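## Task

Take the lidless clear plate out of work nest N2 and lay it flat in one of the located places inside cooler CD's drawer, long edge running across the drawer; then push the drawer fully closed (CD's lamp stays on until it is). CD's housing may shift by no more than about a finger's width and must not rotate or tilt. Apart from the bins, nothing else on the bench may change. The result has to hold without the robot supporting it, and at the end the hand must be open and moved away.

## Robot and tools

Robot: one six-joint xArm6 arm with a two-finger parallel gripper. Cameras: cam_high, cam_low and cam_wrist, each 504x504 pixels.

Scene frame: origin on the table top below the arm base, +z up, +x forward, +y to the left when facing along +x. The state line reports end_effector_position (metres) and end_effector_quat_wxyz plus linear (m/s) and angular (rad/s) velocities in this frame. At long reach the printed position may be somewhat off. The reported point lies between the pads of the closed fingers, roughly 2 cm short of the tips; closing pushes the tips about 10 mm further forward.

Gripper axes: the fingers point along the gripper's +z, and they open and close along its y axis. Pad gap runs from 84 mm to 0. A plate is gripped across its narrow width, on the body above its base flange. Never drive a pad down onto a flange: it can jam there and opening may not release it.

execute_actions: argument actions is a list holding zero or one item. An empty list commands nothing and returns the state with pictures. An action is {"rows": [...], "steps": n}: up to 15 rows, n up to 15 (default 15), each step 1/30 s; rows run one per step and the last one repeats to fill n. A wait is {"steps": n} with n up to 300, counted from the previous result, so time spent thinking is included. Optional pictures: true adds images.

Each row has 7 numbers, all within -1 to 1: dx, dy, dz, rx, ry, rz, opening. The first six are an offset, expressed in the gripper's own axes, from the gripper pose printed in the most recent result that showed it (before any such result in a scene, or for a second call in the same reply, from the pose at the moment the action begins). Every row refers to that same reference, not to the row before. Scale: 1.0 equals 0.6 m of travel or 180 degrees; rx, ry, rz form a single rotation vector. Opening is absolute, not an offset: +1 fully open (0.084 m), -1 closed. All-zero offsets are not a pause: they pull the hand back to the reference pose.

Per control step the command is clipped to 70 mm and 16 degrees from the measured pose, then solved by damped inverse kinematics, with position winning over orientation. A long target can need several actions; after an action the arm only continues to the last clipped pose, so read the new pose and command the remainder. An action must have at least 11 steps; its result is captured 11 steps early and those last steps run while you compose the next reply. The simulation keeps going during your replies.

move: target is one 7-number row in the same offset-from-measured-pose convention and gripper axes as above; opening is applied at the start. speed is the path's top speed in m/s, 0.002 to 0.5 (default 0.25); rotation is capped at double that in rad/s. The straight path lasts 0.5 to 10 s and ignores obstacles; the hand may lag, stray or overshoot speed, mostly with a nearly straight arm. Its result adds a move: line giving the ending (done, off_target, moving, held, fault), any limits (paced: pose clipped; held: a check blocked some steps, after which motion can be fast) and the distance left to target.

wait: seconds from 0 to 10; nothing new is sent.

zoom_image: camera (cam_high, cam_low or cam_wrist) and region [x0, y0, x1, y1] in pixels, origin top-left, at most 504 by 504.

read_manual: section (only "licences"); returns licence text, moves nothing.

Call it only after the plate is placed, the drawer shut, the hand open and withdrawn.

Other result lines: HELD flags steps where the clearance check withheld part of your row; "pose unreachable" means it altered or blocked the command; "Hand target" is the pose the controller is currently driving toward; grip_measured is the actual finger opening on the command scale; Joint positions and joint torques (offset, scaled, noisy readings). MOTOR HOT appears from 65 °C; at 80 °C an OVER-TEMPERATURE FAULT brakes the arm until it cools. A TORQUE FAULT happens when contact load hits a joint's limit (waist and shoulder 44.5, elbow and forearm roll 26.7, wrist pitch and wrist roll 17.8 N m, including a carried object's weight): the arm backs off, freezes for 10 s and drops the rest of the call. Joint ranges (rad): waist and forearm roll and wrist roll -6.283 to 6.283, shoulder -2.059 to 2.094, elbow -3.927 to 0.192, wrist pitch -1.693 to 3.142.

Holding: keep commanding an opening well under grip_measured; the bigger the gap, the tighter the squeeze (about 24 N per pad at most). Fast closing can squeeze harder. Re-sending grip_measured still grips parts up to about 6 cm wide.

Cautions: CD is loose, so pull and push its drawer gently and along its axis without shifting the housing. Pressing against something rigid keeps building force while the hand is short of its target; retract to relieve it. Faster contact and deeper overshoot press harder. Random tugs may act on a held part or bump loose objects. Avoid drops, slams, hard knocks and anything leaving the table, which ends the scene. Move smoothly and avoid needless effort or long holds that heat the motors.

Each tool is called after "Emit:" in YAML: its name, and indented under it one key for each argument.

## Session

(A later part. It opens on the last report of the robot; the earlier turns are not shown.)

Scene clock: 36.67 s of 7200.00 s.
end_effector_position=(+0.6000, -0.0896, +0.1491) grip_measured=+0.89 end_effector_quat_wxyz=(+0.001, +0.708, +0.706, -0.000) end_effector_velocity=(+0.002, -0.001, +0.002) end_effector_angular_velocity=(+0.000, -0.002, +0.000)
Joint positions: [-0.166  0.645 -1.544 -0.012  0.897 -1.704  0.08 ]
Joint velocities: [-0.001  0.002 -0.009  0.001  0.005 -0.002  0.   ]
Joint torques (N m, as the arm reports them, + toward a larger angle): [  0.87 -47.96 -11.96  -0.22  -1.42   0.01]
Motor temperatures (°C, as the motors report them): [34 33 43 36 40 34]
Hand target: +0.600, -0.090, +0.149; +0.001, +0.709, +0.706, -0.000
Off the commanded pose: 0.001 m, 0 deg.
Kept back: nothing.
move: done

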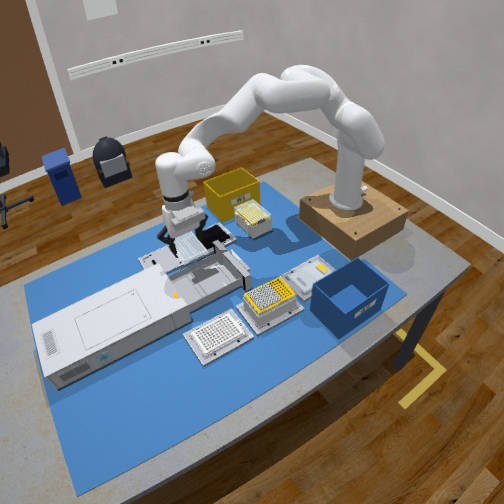

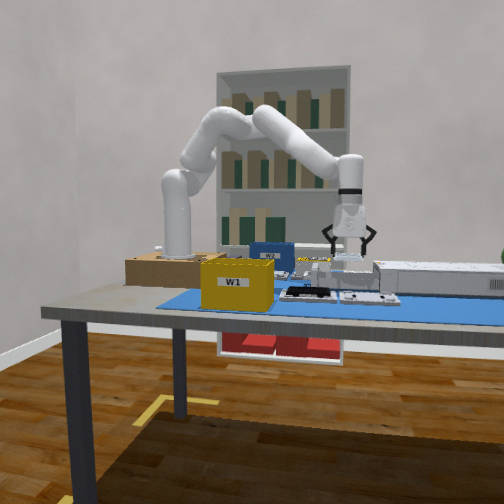

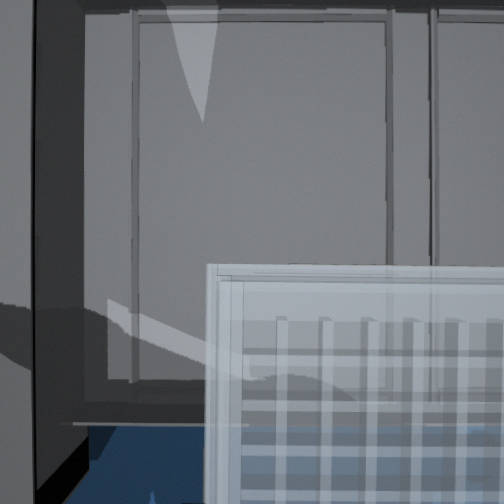

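Emit:
move:
  target: [0.139,-0.05,0,0,0,0,0.4]
  speed: 0.2

Emit:
move:
  target: [0,0,0.115,0,0,0,0.4]
  speed: 0.08

Scene clock: 41.43 s of 7200.00 s.
end_effector_position=(+0.5700, -0.0070, +0.1487) grip_measured=+0.89 end_effector_quat_wxyz=(+0.001, +0.709, +0.706, -0.000) end_effector_velocity=(-0.001, +0.001, +0.000) end_effector_angular_velocity=(-0.001, -0.000, -0.001)
Joint positions: [-0.03   0.532 -1.353 -0.013  0.821 -1.566  0.08 ]
Joint velocities: [ 0.002 -0.003  0.005 -0.001 -0.002  0.004 -0.   ]
Joint torques (N m, as the arm reports them, + toward a larger angle): [  1.12 -44.33 -11.87  -0.15  -1.19   0.14]
Motor temperatures (°C, as the motors report them): [34 33 43 36 40 34]
Hand target: +0.570, -0.006, +0.149; +0.001, +0.708, +0.706, -0.000
Off the commanded pose: 0.001 m, 0 deg.
Kept back: nothing.
After step 90, 0.93 s passed at rest.
move: done

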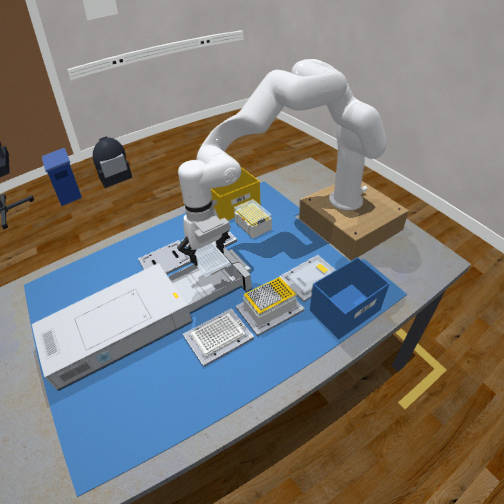

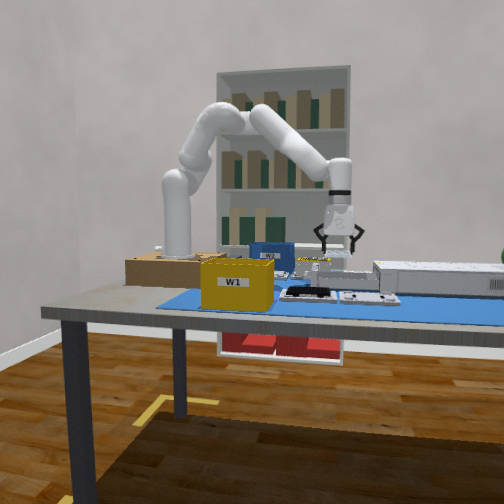

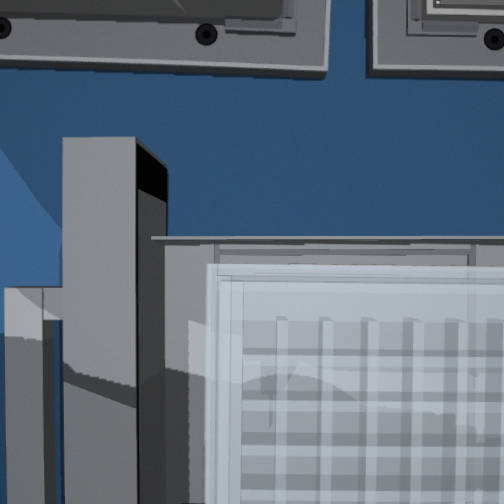

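Scene clock: 42.70 s of 7200.00 s.
end_effector_position=(+0.5704, -0.0073, +0.0802) grip_measured=+0.89 end_effector_quat_wxyz=(+0.001, +0.709, +0.705, +0.000) end_effector_velocity=(-0.003, +0.000, -0.004) end_effector_angular_velocity=(-0.001, +0.008, +0.005)
Joint positions: [-0.032  0.668 -1.349 -0.016  0.68  -1.564  0.08 ]
Joint velocities: [ 0.     0.004  0.004 -0.002  0.001 -0.002 -0.   ]
Joint torques (N m, as the arm reports them, + toward a larger angle): [  1.7  -45.46 -10.83  -0.11  -1.66   0.1 ]
Motor temperatures (°C, as the motors report them): [34 33 43 36 40 34]
Hand target: +0.570, -0.007, +0.080; +0.001, +0.709, +0.705, -0.000
Off the commanded pose: 0.001 m, 0 deg.
Kept back: nothing.
move: done

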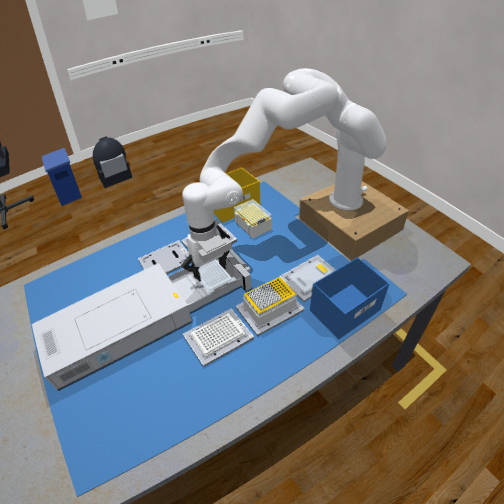

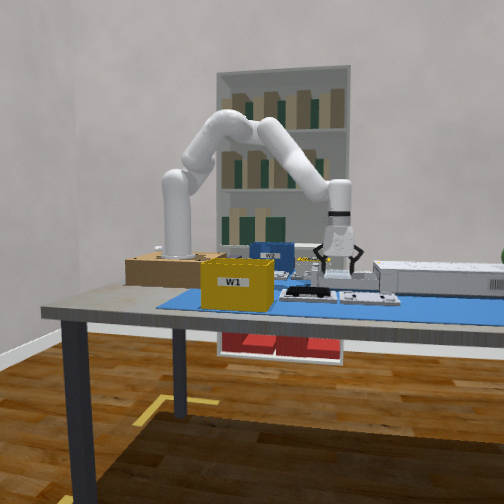

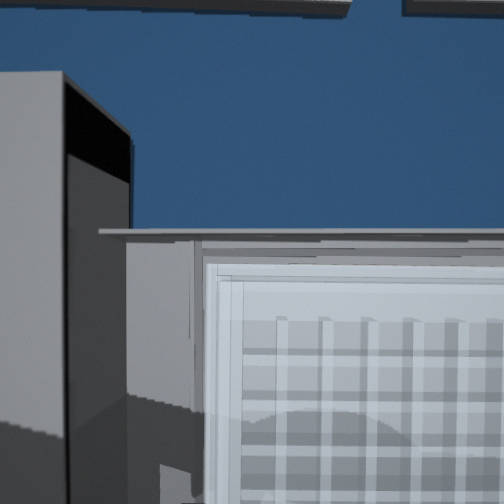

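Emit:
zoom_image:
  camera: "cam_wrist"
  region: [150, 200, 290, 320]

Region (150, 200, 290, 320) of cam_wrist's 504x504 image, scaled by 3.600, with more detail than that image has; it fills the top 432 rows of this view, and the rest is white.

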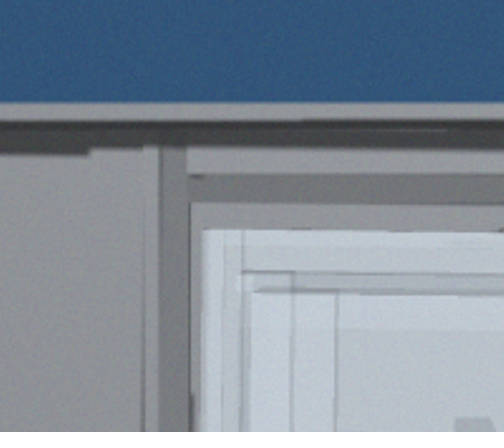

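Emit:
move:
  target: [0.001,-0.003,0.028,0,0,0,0.4]
  speed: 0.03

Emit:
zoom_image:
  camera: "cam_wrist"
  region: [150, 200, 290, 320]

Emit:
zoom_image:
  camera: "cam_low"
  region: [300, 220, 390, 300]

Scene clock: 45.23 s of 7200.00 s.
end_effector_position=(+0.5688, -0.0068, +0.0635) grip_measured=+0.89 end_effector_quat_wxyz=(+0.001, +0.709, +0.705, +0.000) end_effector_velocity=(+0.003, +0.000, +0.002) end_effector_angular_velocity=(+0.001, -0.007, -0.000)
Joint positions: [-0.031  0.7   -1.346 -0.017  0.645 -1.562  0.08 ]
Joint velocities: [ 0.001 -0.002 -0.003  0.001 -0.002 -0.     0.   ]
Joint torques (N m, as the arm reports them, + toward a larger angle): [  1.48 -45.96 -10.66  -0.09  -1.3   -0.2 ]
Motor temperatures (°C, as the motors report them): [34 33 43 36 40 34]
Hand target: +0.569, -0.007, +0.063; +0.001, +0.709, +0.705, -0.000
Off the commanded pose: 0.000 m, 0 deg.
Kept back: nothing.
move: done

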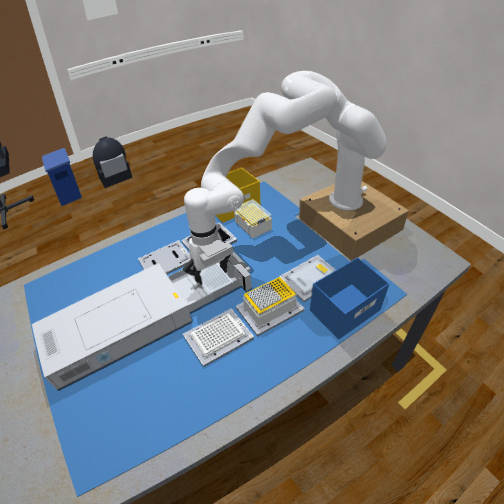

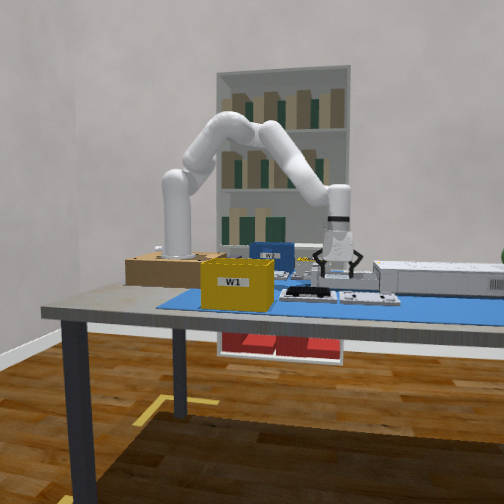

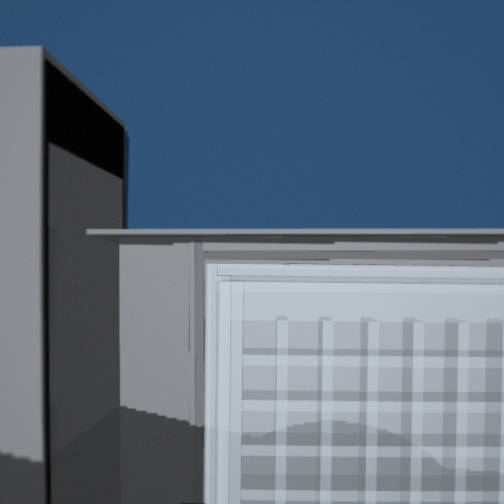

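Region (150, 200, 290, 320) of cam_wrist's 504x504 image, scaled by 3.600, with more detail than that image has; it fills the top 432 rows of this view, and the rest is white.

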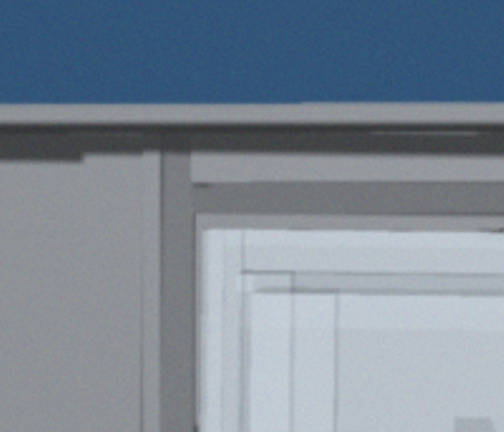

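Region (300, 220, 390, 300) of cam_low's 504x504 image, scaled by 5.600, with more detail than that image has.

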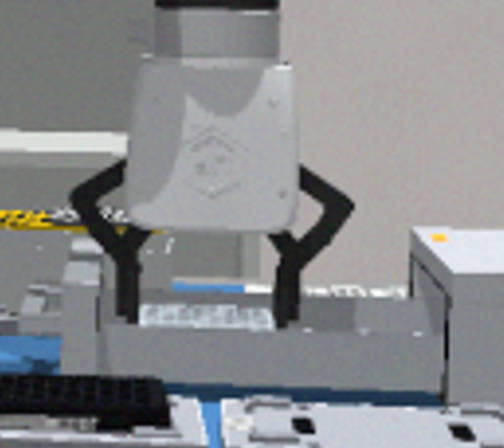

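Emit:
move:
  target: [0,-0.001,0.0095,0,0,0,0.4]
  speed: 0.01

Emit:
zoom_image:
  camera: "cam_wrist"
  region: [150, 200, 290, 320]

Emit:
zoom_image:
  camera: "cam_high"
  region: [170, 220, 270, 300]

Scene clock: 46.80 s of 7200.00 s.
end_effector_position=(+0.5681, -0.0069, +0.0578) grip_measured=+0.89 end_effector_quat_wxyz=(+0.001, +0.709, +0.705, +0.000) end_effector_velocity=(+0.002, -0.000, +0.001) end_effector_angular_velocity=(-0.000, -0.005, +0.001)
Joint positions: [-0.031  0.712 -1.346 -0.017  0.633 -1.562  0.08 ]
Joint velocities: [ 0.    -0.002 -0.001 -0.    -0.002 -0.001  0.   ]
Joint torques (N m, as the arm reports them, + toward a larger angle): [  0.37 -46.51 -10.55  -0.37  -1.47  -0.28]
Motor temperatures (°C, as the motors report them): [34 33 43 36 40 34]
Hand target: +0.568, -0.007, +0.058; +0.001, +0.709, +0.705, +0.000
Off the commanded pose: 0.000 m, 0 deg.
Kept back: nothing.
move: done

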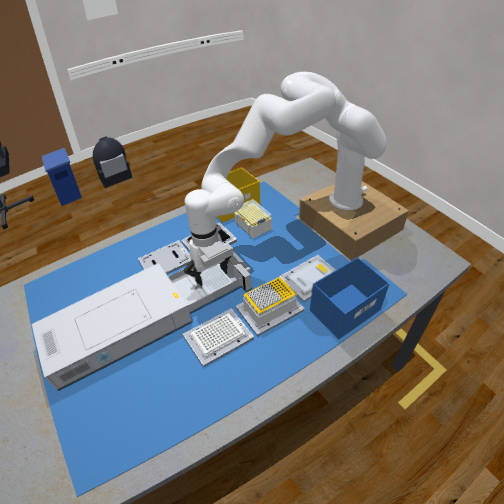

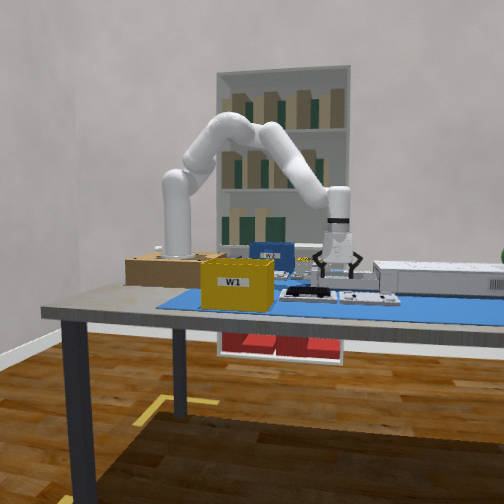

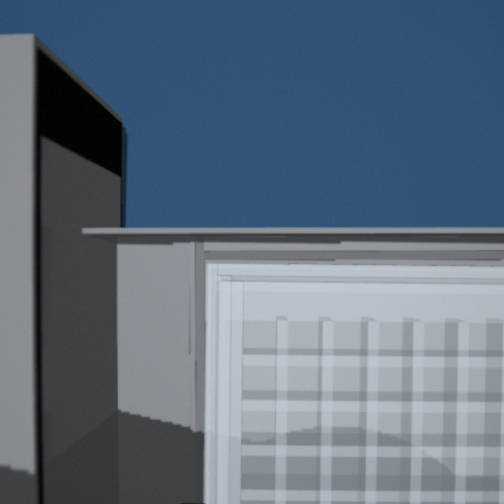

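Region (150, 200, 290, 320) of cam_wrist's 504x504 image, scaled by 3.600, with more detail than that image has; it fills the top 432 rows of this view, and the rest is white.

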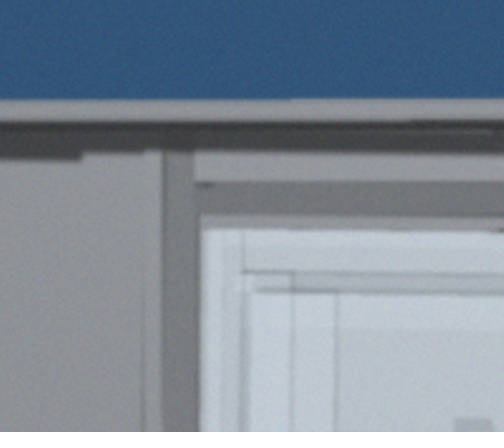

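Region (170, 220, 270, 300) of cam_high's 504x504 image, scaled by 5.040, with more detail than that image has; it fills the top 403 rows of this view, and the rest is white.

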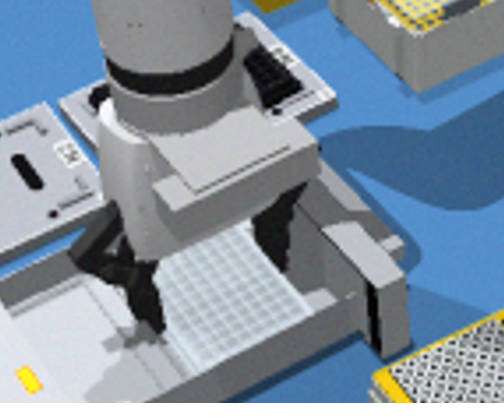

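Emit:
move:
  target: [0,0,0.005,0,0,0,0.4]
  speed: 0.006

Emit:
zoom_image:
  camera: "cam_wrist"
  region: [150, 200, 290, 320]

Scene clock: 49.97 s of 7200.00 s.
end_effector_position=(+0.5685, -0.0069, +0.0552) grip_measured=+0.89 end_effector_quat_wxyz=(+0.002, +0.709, +0.705, +0.000) end_effector_velocity=(-0.000, -0.000, +0.000) end_effector_angular_velocity=(+0.000, -0.000, -0.002)
Joint positions: [-0.032  0.718 -1.348 -0.017  0.627 -1.562  0.08 ]
Joint velocities: [-0.001 -0.     0.     0.001 -0.     0.001  0.   ]
Joint torques (N m, as the arm reports them, + toward a larger angle): [  1.69 -44.18  -9.75  -0.07  -1.05   0.06]
Motor temperatures (°C, as the motors report them): [34 33 43 36 40 34]
Hand target: +0.568, -0.007, +0.055; +0.001, +0.709, +0.705, +0.000
Off the commanded pose: 0.001 m, 0 deg.
Kept back: nothing.
move: done

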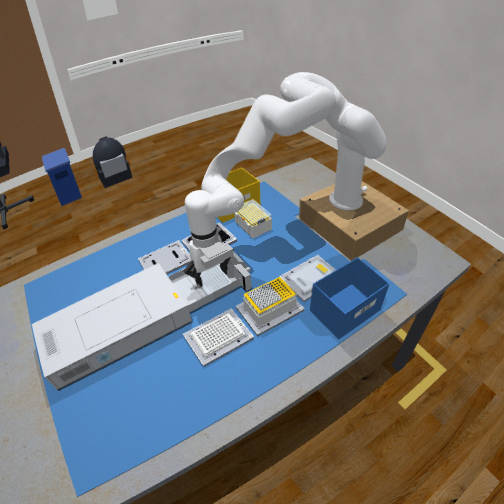

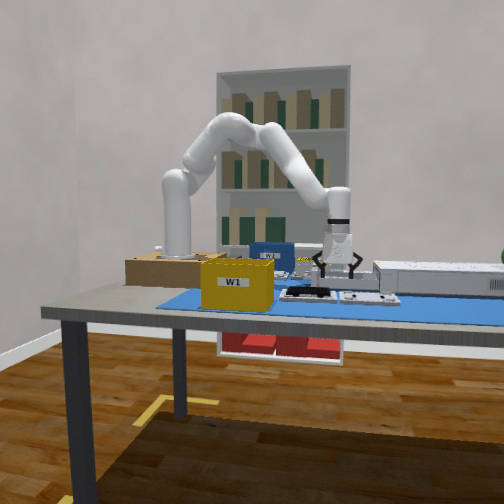

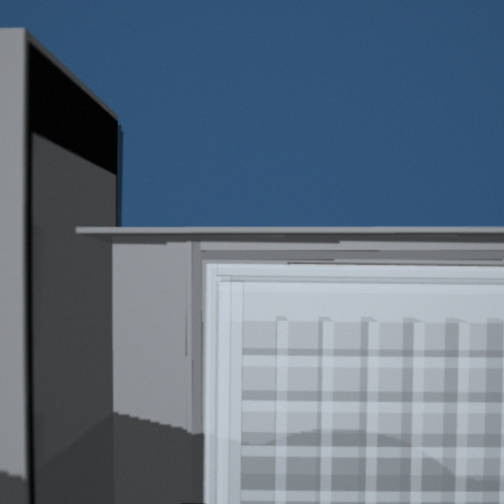

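Region (150, 200, 290, 320) of cam_wrist's 504x504 image, scaled by 3.600, with more detail than that image has; it fills the top 432 rows of this view, and the rest is white.

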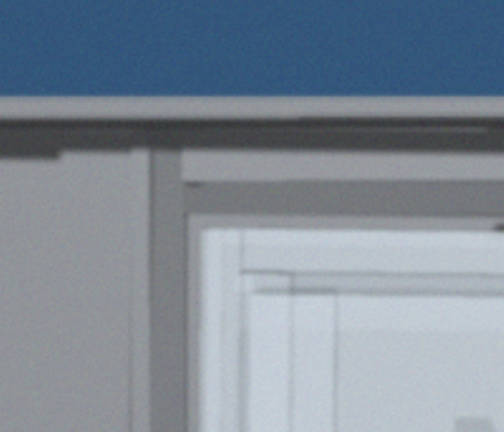

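Emit:
move:
  target: [0,0.001,-0.001,0.0167,0,0,0.4]
  speed: 0.02

Emit:
zoom_image:
  camera: "cam_wrist"
  region: [150, 200, 290, 320]

Scene clock: 52.67 s of 7200.00 s.
end_effector_position=(+0.5696, -0.0068, +0.0563) grip_measured=+0.89 end_effector_quat_wxyz=(-0.016, +0.709, +0.705, -0.018) end_effector_velocity=(-0.001, +0.000, -0.001) end_effector_angular_velocity=(+0.000, +0.005, -0.001)
Joint positions: [-0.031  0.745 -1.416 -0.016  0.719 -1.563  0.08 ]
Joint velocities: [ 0.     0.003 -0.003  0.001  0.004  0.001  0.   ]
Joint torques (N m, as the arm reports them, + toward a larger angle): [  1.88 -35.    -6.74  -0.5   -0.24   0.01]
Motor temperatures (°C, as the motors report them): [34 33 43 36 40 34]
Hand target: +0.569, -0.007, +0.056; -0.017, +0.709, +0.705, -0.018
Off the commanded pose: 0.001 m, 0 deg.
Kept back: nothing.
move: done

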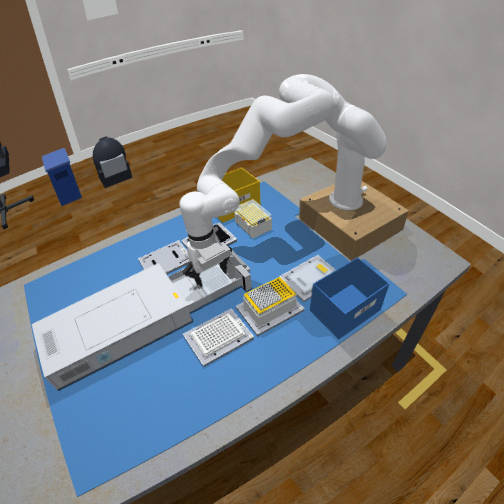

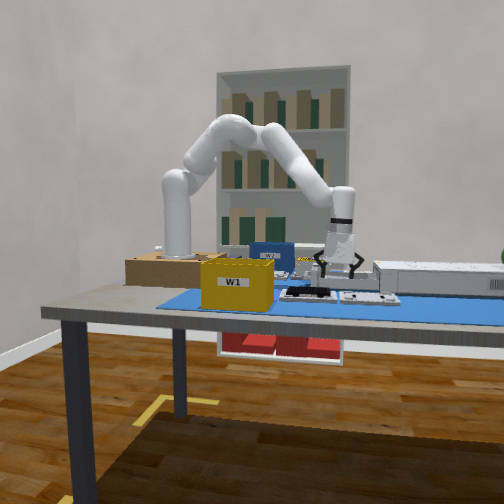

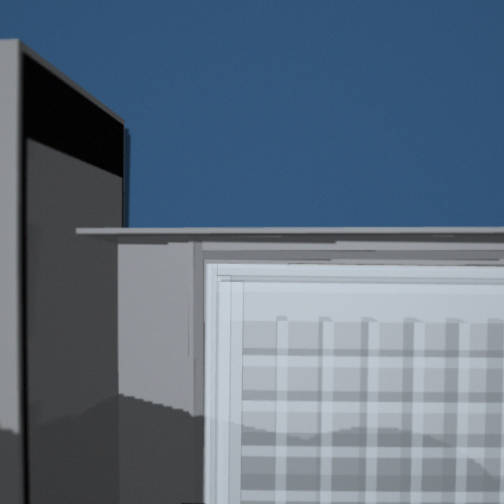

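Region (150, 200, 290, 320) of cam_wrist's 504x504 image, scaled by 3.600, with more detail than that image has; it fills the top 432 rows of this view, and the rest is white.

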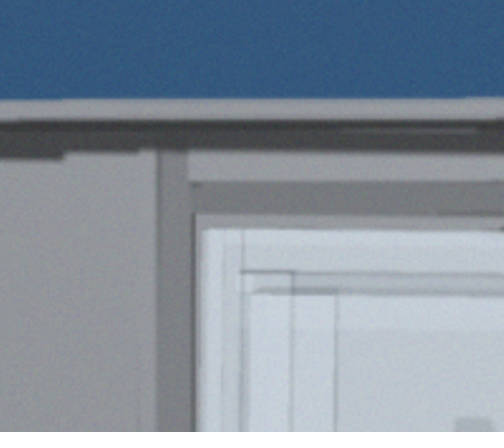

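Emit:
zoom_image:
  camera: "cam_high"
  region: [180, 240, 260, 300]

Emit:
zoom_image:
  camera: "cam_wrist"
  region: [300, 200, 504, 320]

Region (180, 240, 260, 300) of cam_high's 504x504 image, scaled by 6.300, with more detail than that image has; it fills the top 378 rows of this view, and the rest is white.

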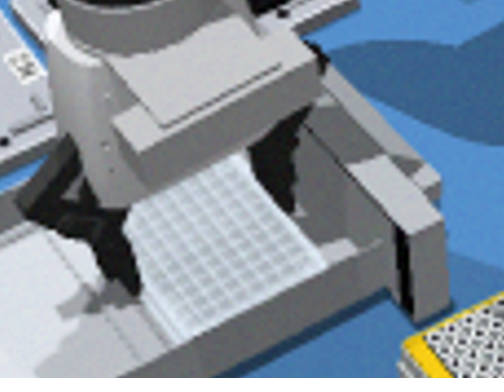

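Region (300, 200, 504, 320) of cam_wrist's 504x504 image, scaled by 2.471, with more detail than that image has; it fills the top 296 rows of this view, and the rest is white.

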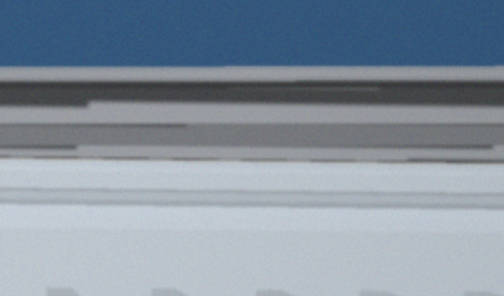

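Emit:
move:
  target: [0,-0.0005,-0.0005,-0.009,0,0,0.4]
  speed: 0.02

Emit:
zoom_image:
  camera: "cam_wrist"
  region: [150, 200, 290, 320]

Scene clock: 55.20 s of 7200.00 s.
end_effector_position=(+0.5684, -0.0069, +0.0557) grip_measured=+0.89 end_effector_quat_wxyz=(-0.007, +0.709, +0.705, -0.009) end_effector_velocity=(+0.000, +0.000, +0.000) end_effector_angular_velocity=(+0.000, -0.003, +0.001)
Joint positions: [-0.031  0.729 -1.378 -0.017  0.671 -1.563  0.08 ]
Joint velocities: [ 0.    -0.001  0.002  0.    -0.004 -0.001 -0.   ]
Joint torques (N m, as the arm reports them, + toward a larger angle): [  1.42 -39.65  -7.73  -0.09  -0.84  -0.18]
Motor temperatures (°C, as the motors report them): [34 33 43 36 40 34]
Hand target: +0.569, -0.007, +0.057; -0.006, +0.709, +0.705, -0.008
Off the commanded pose: 0.001 m, 0 deg.
Kept back: nothing.
move: done

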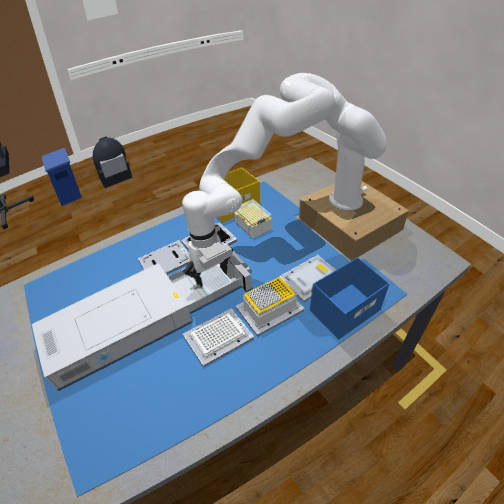

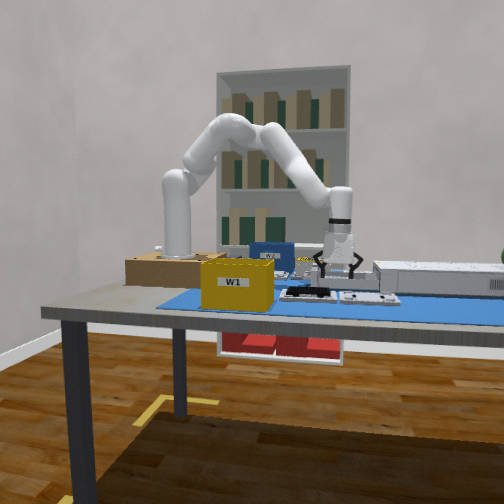

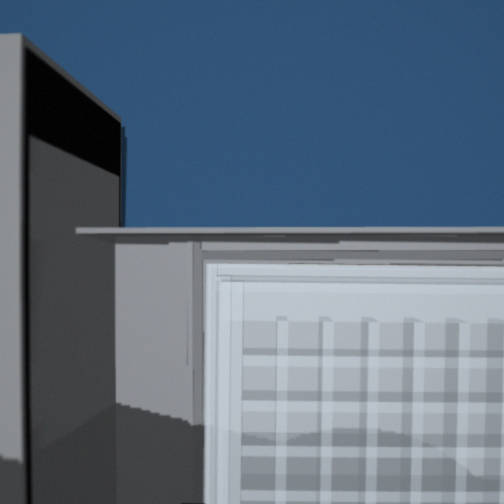

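Region (150, 200, 290, 320) of cam_wrist's 504x504 image, scaled by 3.600, with more detail than that image has; it fills the top 432 rows of this view, and the rest is white.

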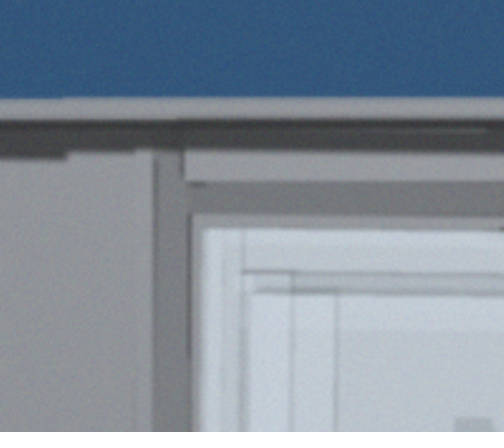

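Emit:
execute_actions:
  actions:
    - {"rows":[[0,0,-0.001,0,0,0,0.85],[0,0,-0.001,0,0,0,0.88],[0,0,-0.001,0,0,0,0.9],[0,0,-0.001,0,0,0,0.91],[0,0,-0.001,0,0,0,0.92],[0,0,-0.001,0,0,0,0.93],[0,0,-0.001,0,0,0,0.94],[0,0,-0.001,0,0,0,0.95],[0,0,-0.001,0,0,0,0.96]],"steps":15}

Emit:
wait:
  seconds: 0.2

Emit:
zoom_image:
  camera: "cam_wrist"
  region: [150, 200, 290, 320]

Scene clock: 55.87 s of 7200.00 s.
end_effector_position=(+0.5683, -0.0068, +0.0560) grip_measured=+0.90 end_effector_quat_wxyz=(-0.007, +0.709, +0.705, -0.009) end_effector_velocity=(-0.007, -0.000, -0.003) end_effector_angular_velocity=(-0.001, +0.020, +0.001)
Joint positions: [-0.031  0.729 -1.378 -0.016  0.672 -1.563  0.08 ]
Joint velocities: [-0.    -0.     0.007 -0.002  0.012  0.     0.013]
Joint torques (N m, as the arm reports them, + toward a larger angle): [  1.76 -43.71  -9.25   0.06  -0.99  -0.07]
Motor temperatures (°C, as the motors report them): [34 33 43 36 40 34]
Steps of this call (steps 1 to 16: nothing new was sent; steps 17 to 20: the first 4 steps of this action). Readings (end_effector_position):
17: (+0.5687, -0.0069, +0.0560)
18: (+0.5686, -0.0069, +0.0560)
20: the state above

Scene clock: 56.43 s of 7200.00 s.
end_effector_position=(+0.5683, -0.0069, +0.0562) grip_measured=+0.96 end_effector_quat_wxyz=(-0.007, +0.709, +0.705, -0.009) end_effector_velocity=(+0.000, -0.000, +0.000) end_effector_angular_velocity=(-0.001, -0.001, -0.001)
Joint positions: [-0.031  0.728 -1.378 -0.016  0.672 -1.563  0.083]
Joint velocities: [-0.001  0.    -0.    -0.002 -0.     0.002  0.   ]
Joint torques (N m, as the arm reports them, + toward a larger angle): [  1.59 -45.37 -10.38   0.31  -1.54  -0.37]
Motor temperatures (°C, as the motors report them): [34 33 43 36 40 34]
Hand target: +0.568, -0.007, +0.056; -0.007, +0.709, +0.705, -0.009
Off the commanded pose: 0.000 m, 0 deg.
Kept back: nothing.
Steps of this call (steps 1 to 11: the last 11 steps of your previous action; steps 12 to 17: nothing new was sent). Readings (end_effector_position):
1: (+0.5681, -0.0068, +0.0559)
2: (+0.5680, -0.0068, +0.0558)
4: (+0.5675, -0.0068, +0.0554)
8: (+0.5675, -0.0068, +0.0554)
17: the state above

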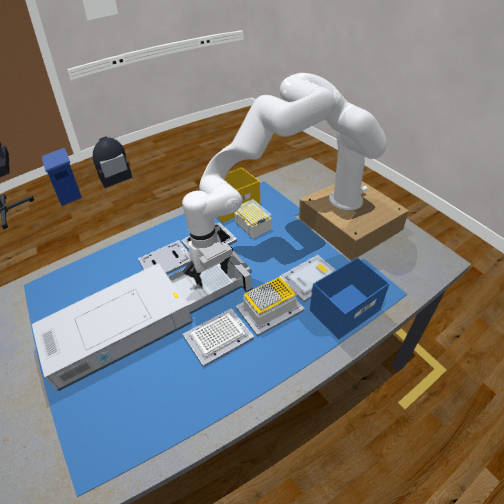

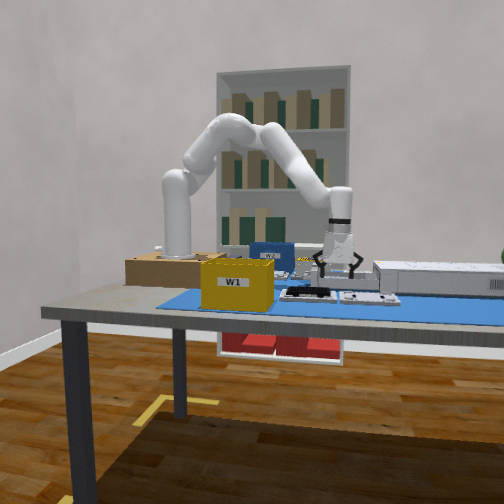

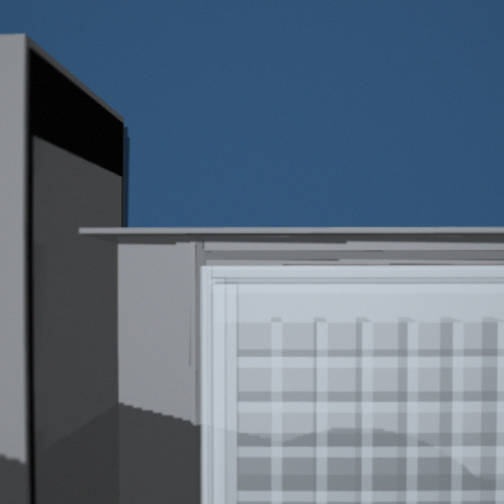

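Region (150, 200, 290, 320) of cam_wrist's 504x504 image, scaled by 3.600, with more detail than that image has; it fills the top 432 rows of this view, and the rest is white.

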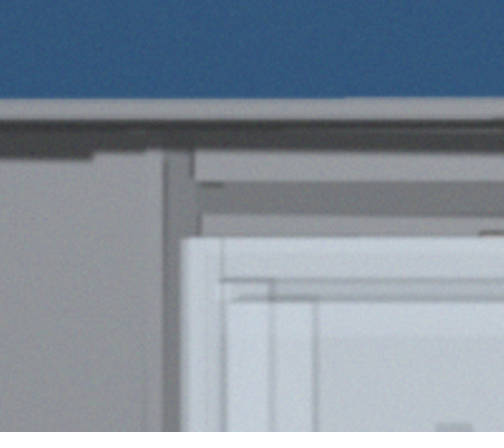

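Emit:
move:
  target: [0,0.003,0,0,0,0,0.96]
  speed: 0.005

Emit:
zoom_image:
  camera: "cam_wrist"
  region: [150, 200, 290, 320]

Scene clock: 58.00 s of 7200.00 s.
end_effector_position=(+0.5701, -0.0069, +0.0561) grip_measured=+0.96 end_effector_quat_wxyz=(-0.007, +0.709, +0.705, -0.009) end_effector_velocity=(+0.000, -0.000, +0.000) end_effector_angular_velocity=(-0.000, -0.000, -0.000)
Joint positions: [-0.031  0.733 -1.387 -0.016  0.676 -1.563  0.083]
Joint velocities: [-0.    -0.    -0.001 -0.001  0.001  0.     0.   ]
Joint torques (N m, as the arm reports them, + toward a larger angle): [  1.23 -44.91 -10.42  -0.65  -1.66  -0.31]
Motor temperatures (°C, as the motors report them): [34 33 43 36 40 34]
Hand target: +0.570, -0.007, +0.056; -0.007, +0.709, +0.705, -0.009
Off the commanded pose: 0.000 m, 0 deg.
Kept back: nothing.
move: done

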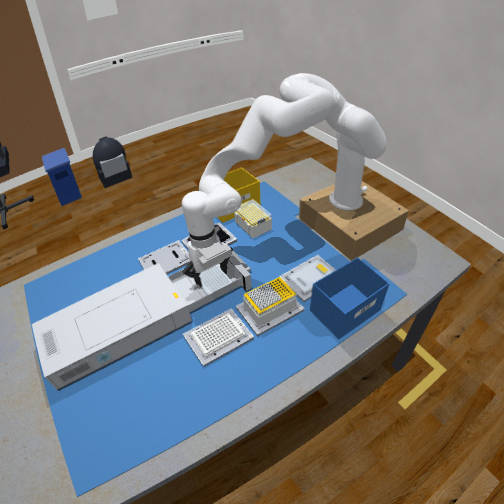

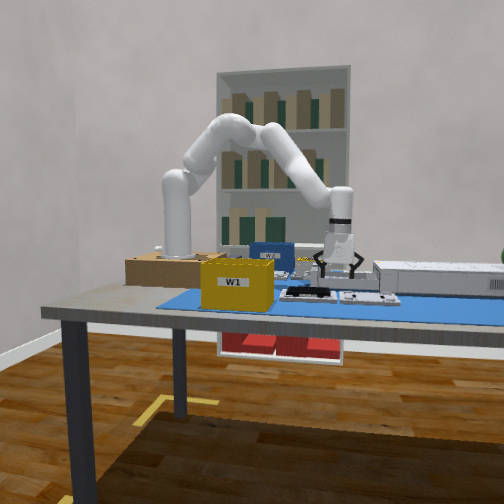

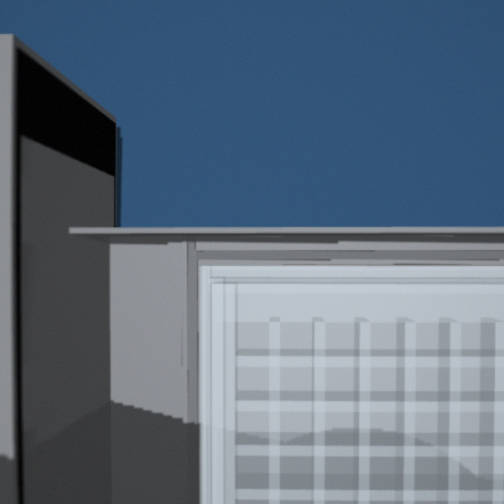

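Region (150, 200, 290, 320) of cam_wrist's 504x504 image, scaled by 3.600, with more detail than that image has; it fills the top 432 rows of this view, and the rest is white.

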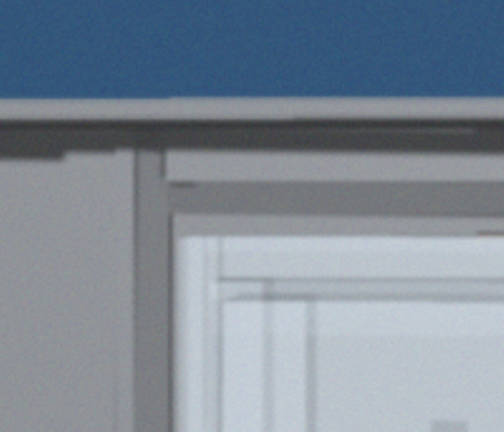

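Emit:
move:
  target: [0,0,-0.02,0,0,0,0.96]
  speed: 0.03

Emit:
move:
  target: [-0.11,0.05,-0.2,-0.0075,0,0,1]
  speed: 0.2

Scene clock: 59.13 s of 7200.00 s.
end_effector_position=(+0.5703, -0.0068, +0.0681) grip_measured=+0.96 end_effector_quat_wxyz=(-0.007, +0.709, +0.705, -0.009) end_effector_velocity=(-0.004, +0.000, -0.004) end_effector_angular_velocity=(+0.001, +0.011, -0.001)
Joint positions: [-0.031  0.707 -1.383 -0.016  0.699 -1.563  0.083]
Joint velocities: [ 0.     0.004  0.004  0.001  0.002  0.001 -0.   ]
Joint torques (N m, as the arm reports them, + toward a larger angle): [  1.37 -45.2  -10.77  -0.15  -1.3   -0.06]
Motor temperatures (°C, as the motors report them): [34 33 43 36 40 34]
Hand target: +0.570, -0.007, +0.068; -0.007, +0.709, +0.705, -0.009
Off the commanded pose: 0.000 m, 0 deg.
Kept back: nothing.
move: done

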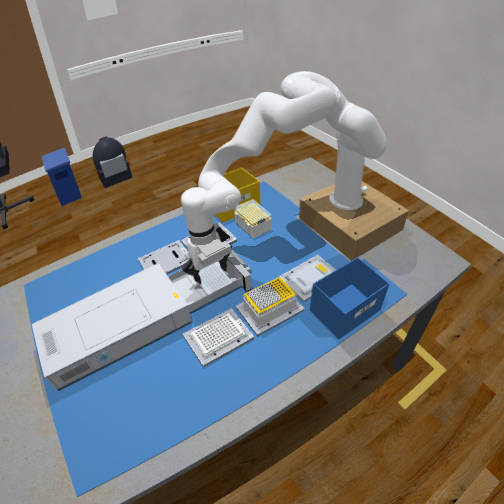

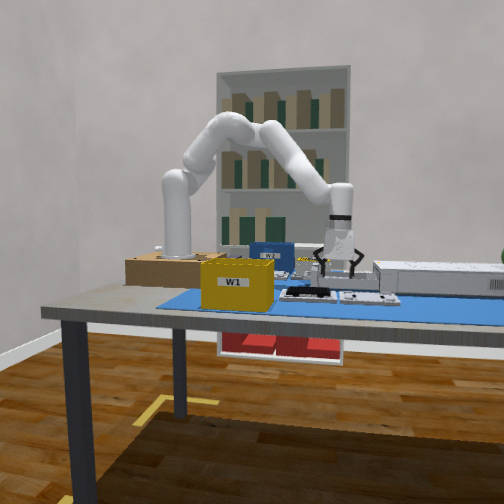

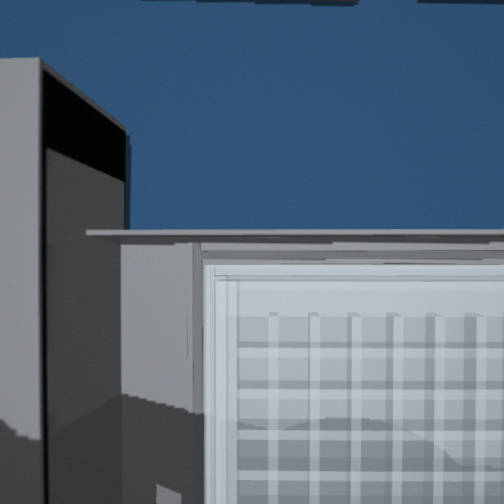

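Scene clock: 60.33 s of 7200.00 s.
end_effector_position=(+0.6028, -0.0719, +0.1870) grip_measured=+1.00 end_effector_quat_wxyz=(+0.000, +0.708, +0.706, -0.000) end_effector_velocity=(+0.005, -0.002, +0.008) end_effector_angular_velocity=(-0.003, -0.017, -0.002)
Joint positions: [-0.136  0.591 -1.573 -0.011  0.981 -1.675  0.084]
Joint velocities: [-0.002 -0.006 -0.01  -0.002 -0.001  0.     0.   ]
Joint torques (N m, as the arm reports them, + toward a larger angle): [  1.4  -47.01 -12.48   0.02  -1.31  -0.48]
Motor temperatures (°C, as the motors report them): [34 33 43 36 40 34]
Hand target: +0.603, -0.072, +0.188; +0.001, +0.708, +0.706, -0.000
Off the commanded pose: 0.001 m, 0 deg.
Kept back: nothing.
move: done

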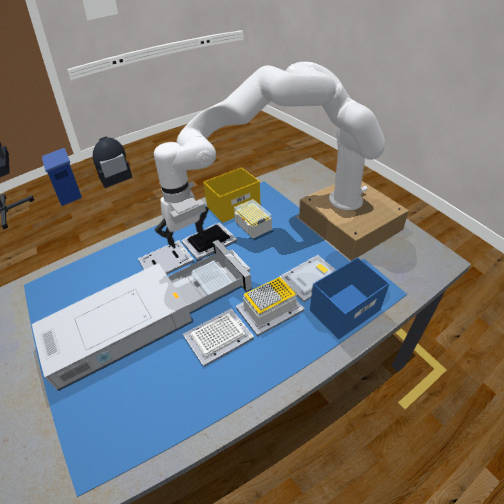

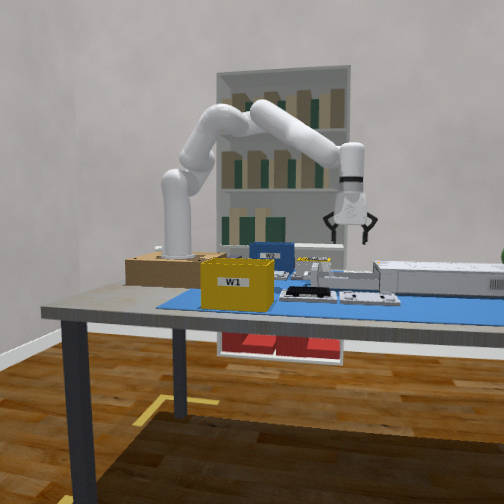

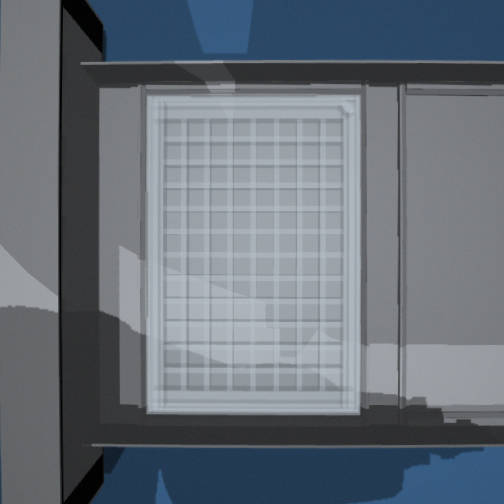

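Emit:
zoom_image:
  camera: "cam_wrist"
  region: [120, 60, 420, 200]

Emit:
zoom_image:
  camera: "cam_wrist"
  region: [120, 310, 420, 450]

Region (120, 60, 420, 200) of cam_wrist's 504x504 image, scaled by 1.680, with more detail than that image has; it fills the top 235 rows of this view, and the rest is white.

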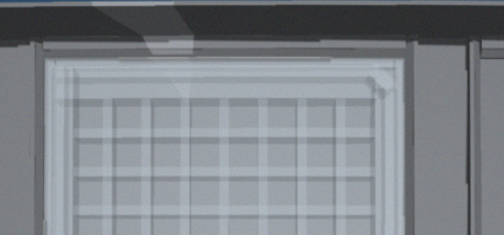

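Region (120, 310, 420, 450) of cam_wrist's 504x504 image, scaled by 1.680, with more detail than that image has; it fills the top 235 rows of this view, and the rest is white.

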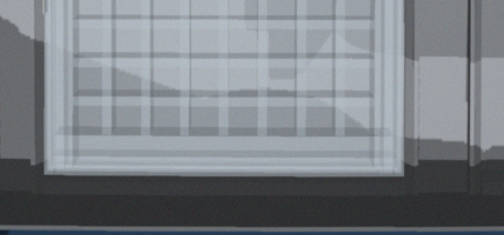

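Emit:
zoom_image:
  camera: "cam_wrist"
  region: [330, 370, 430, 450]

Emit:
zoom_image:
  camera: "cam_wrist"
  region: [330, 60, 430, 140]

Region (330, 370, 430, 450) of cam_wrist's 504x504 image, scaled by 5.040, with more detail than that image has; it fills the top 403 rows of this view, and the rest is white.

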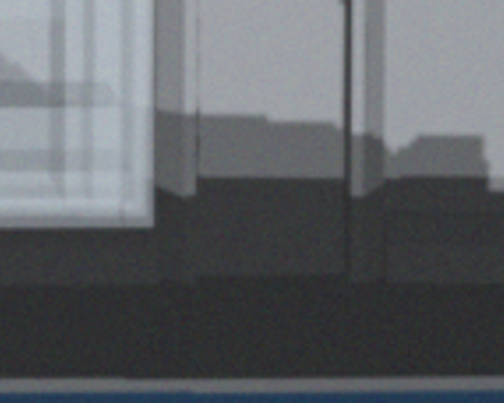

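Region (330, 60, 430, 140) of cam_wrist's 504x504 image, scaled by 5.040, with more detail than that image has; it fills the top 403 rows of this view, and the rest is white.

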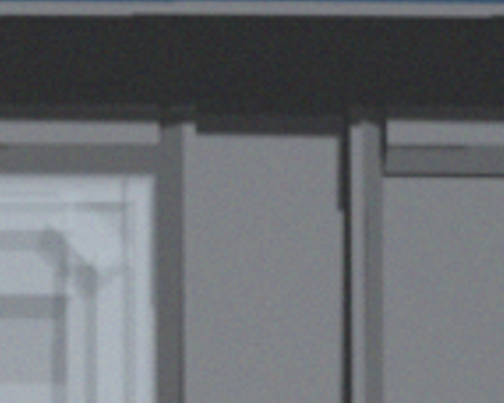

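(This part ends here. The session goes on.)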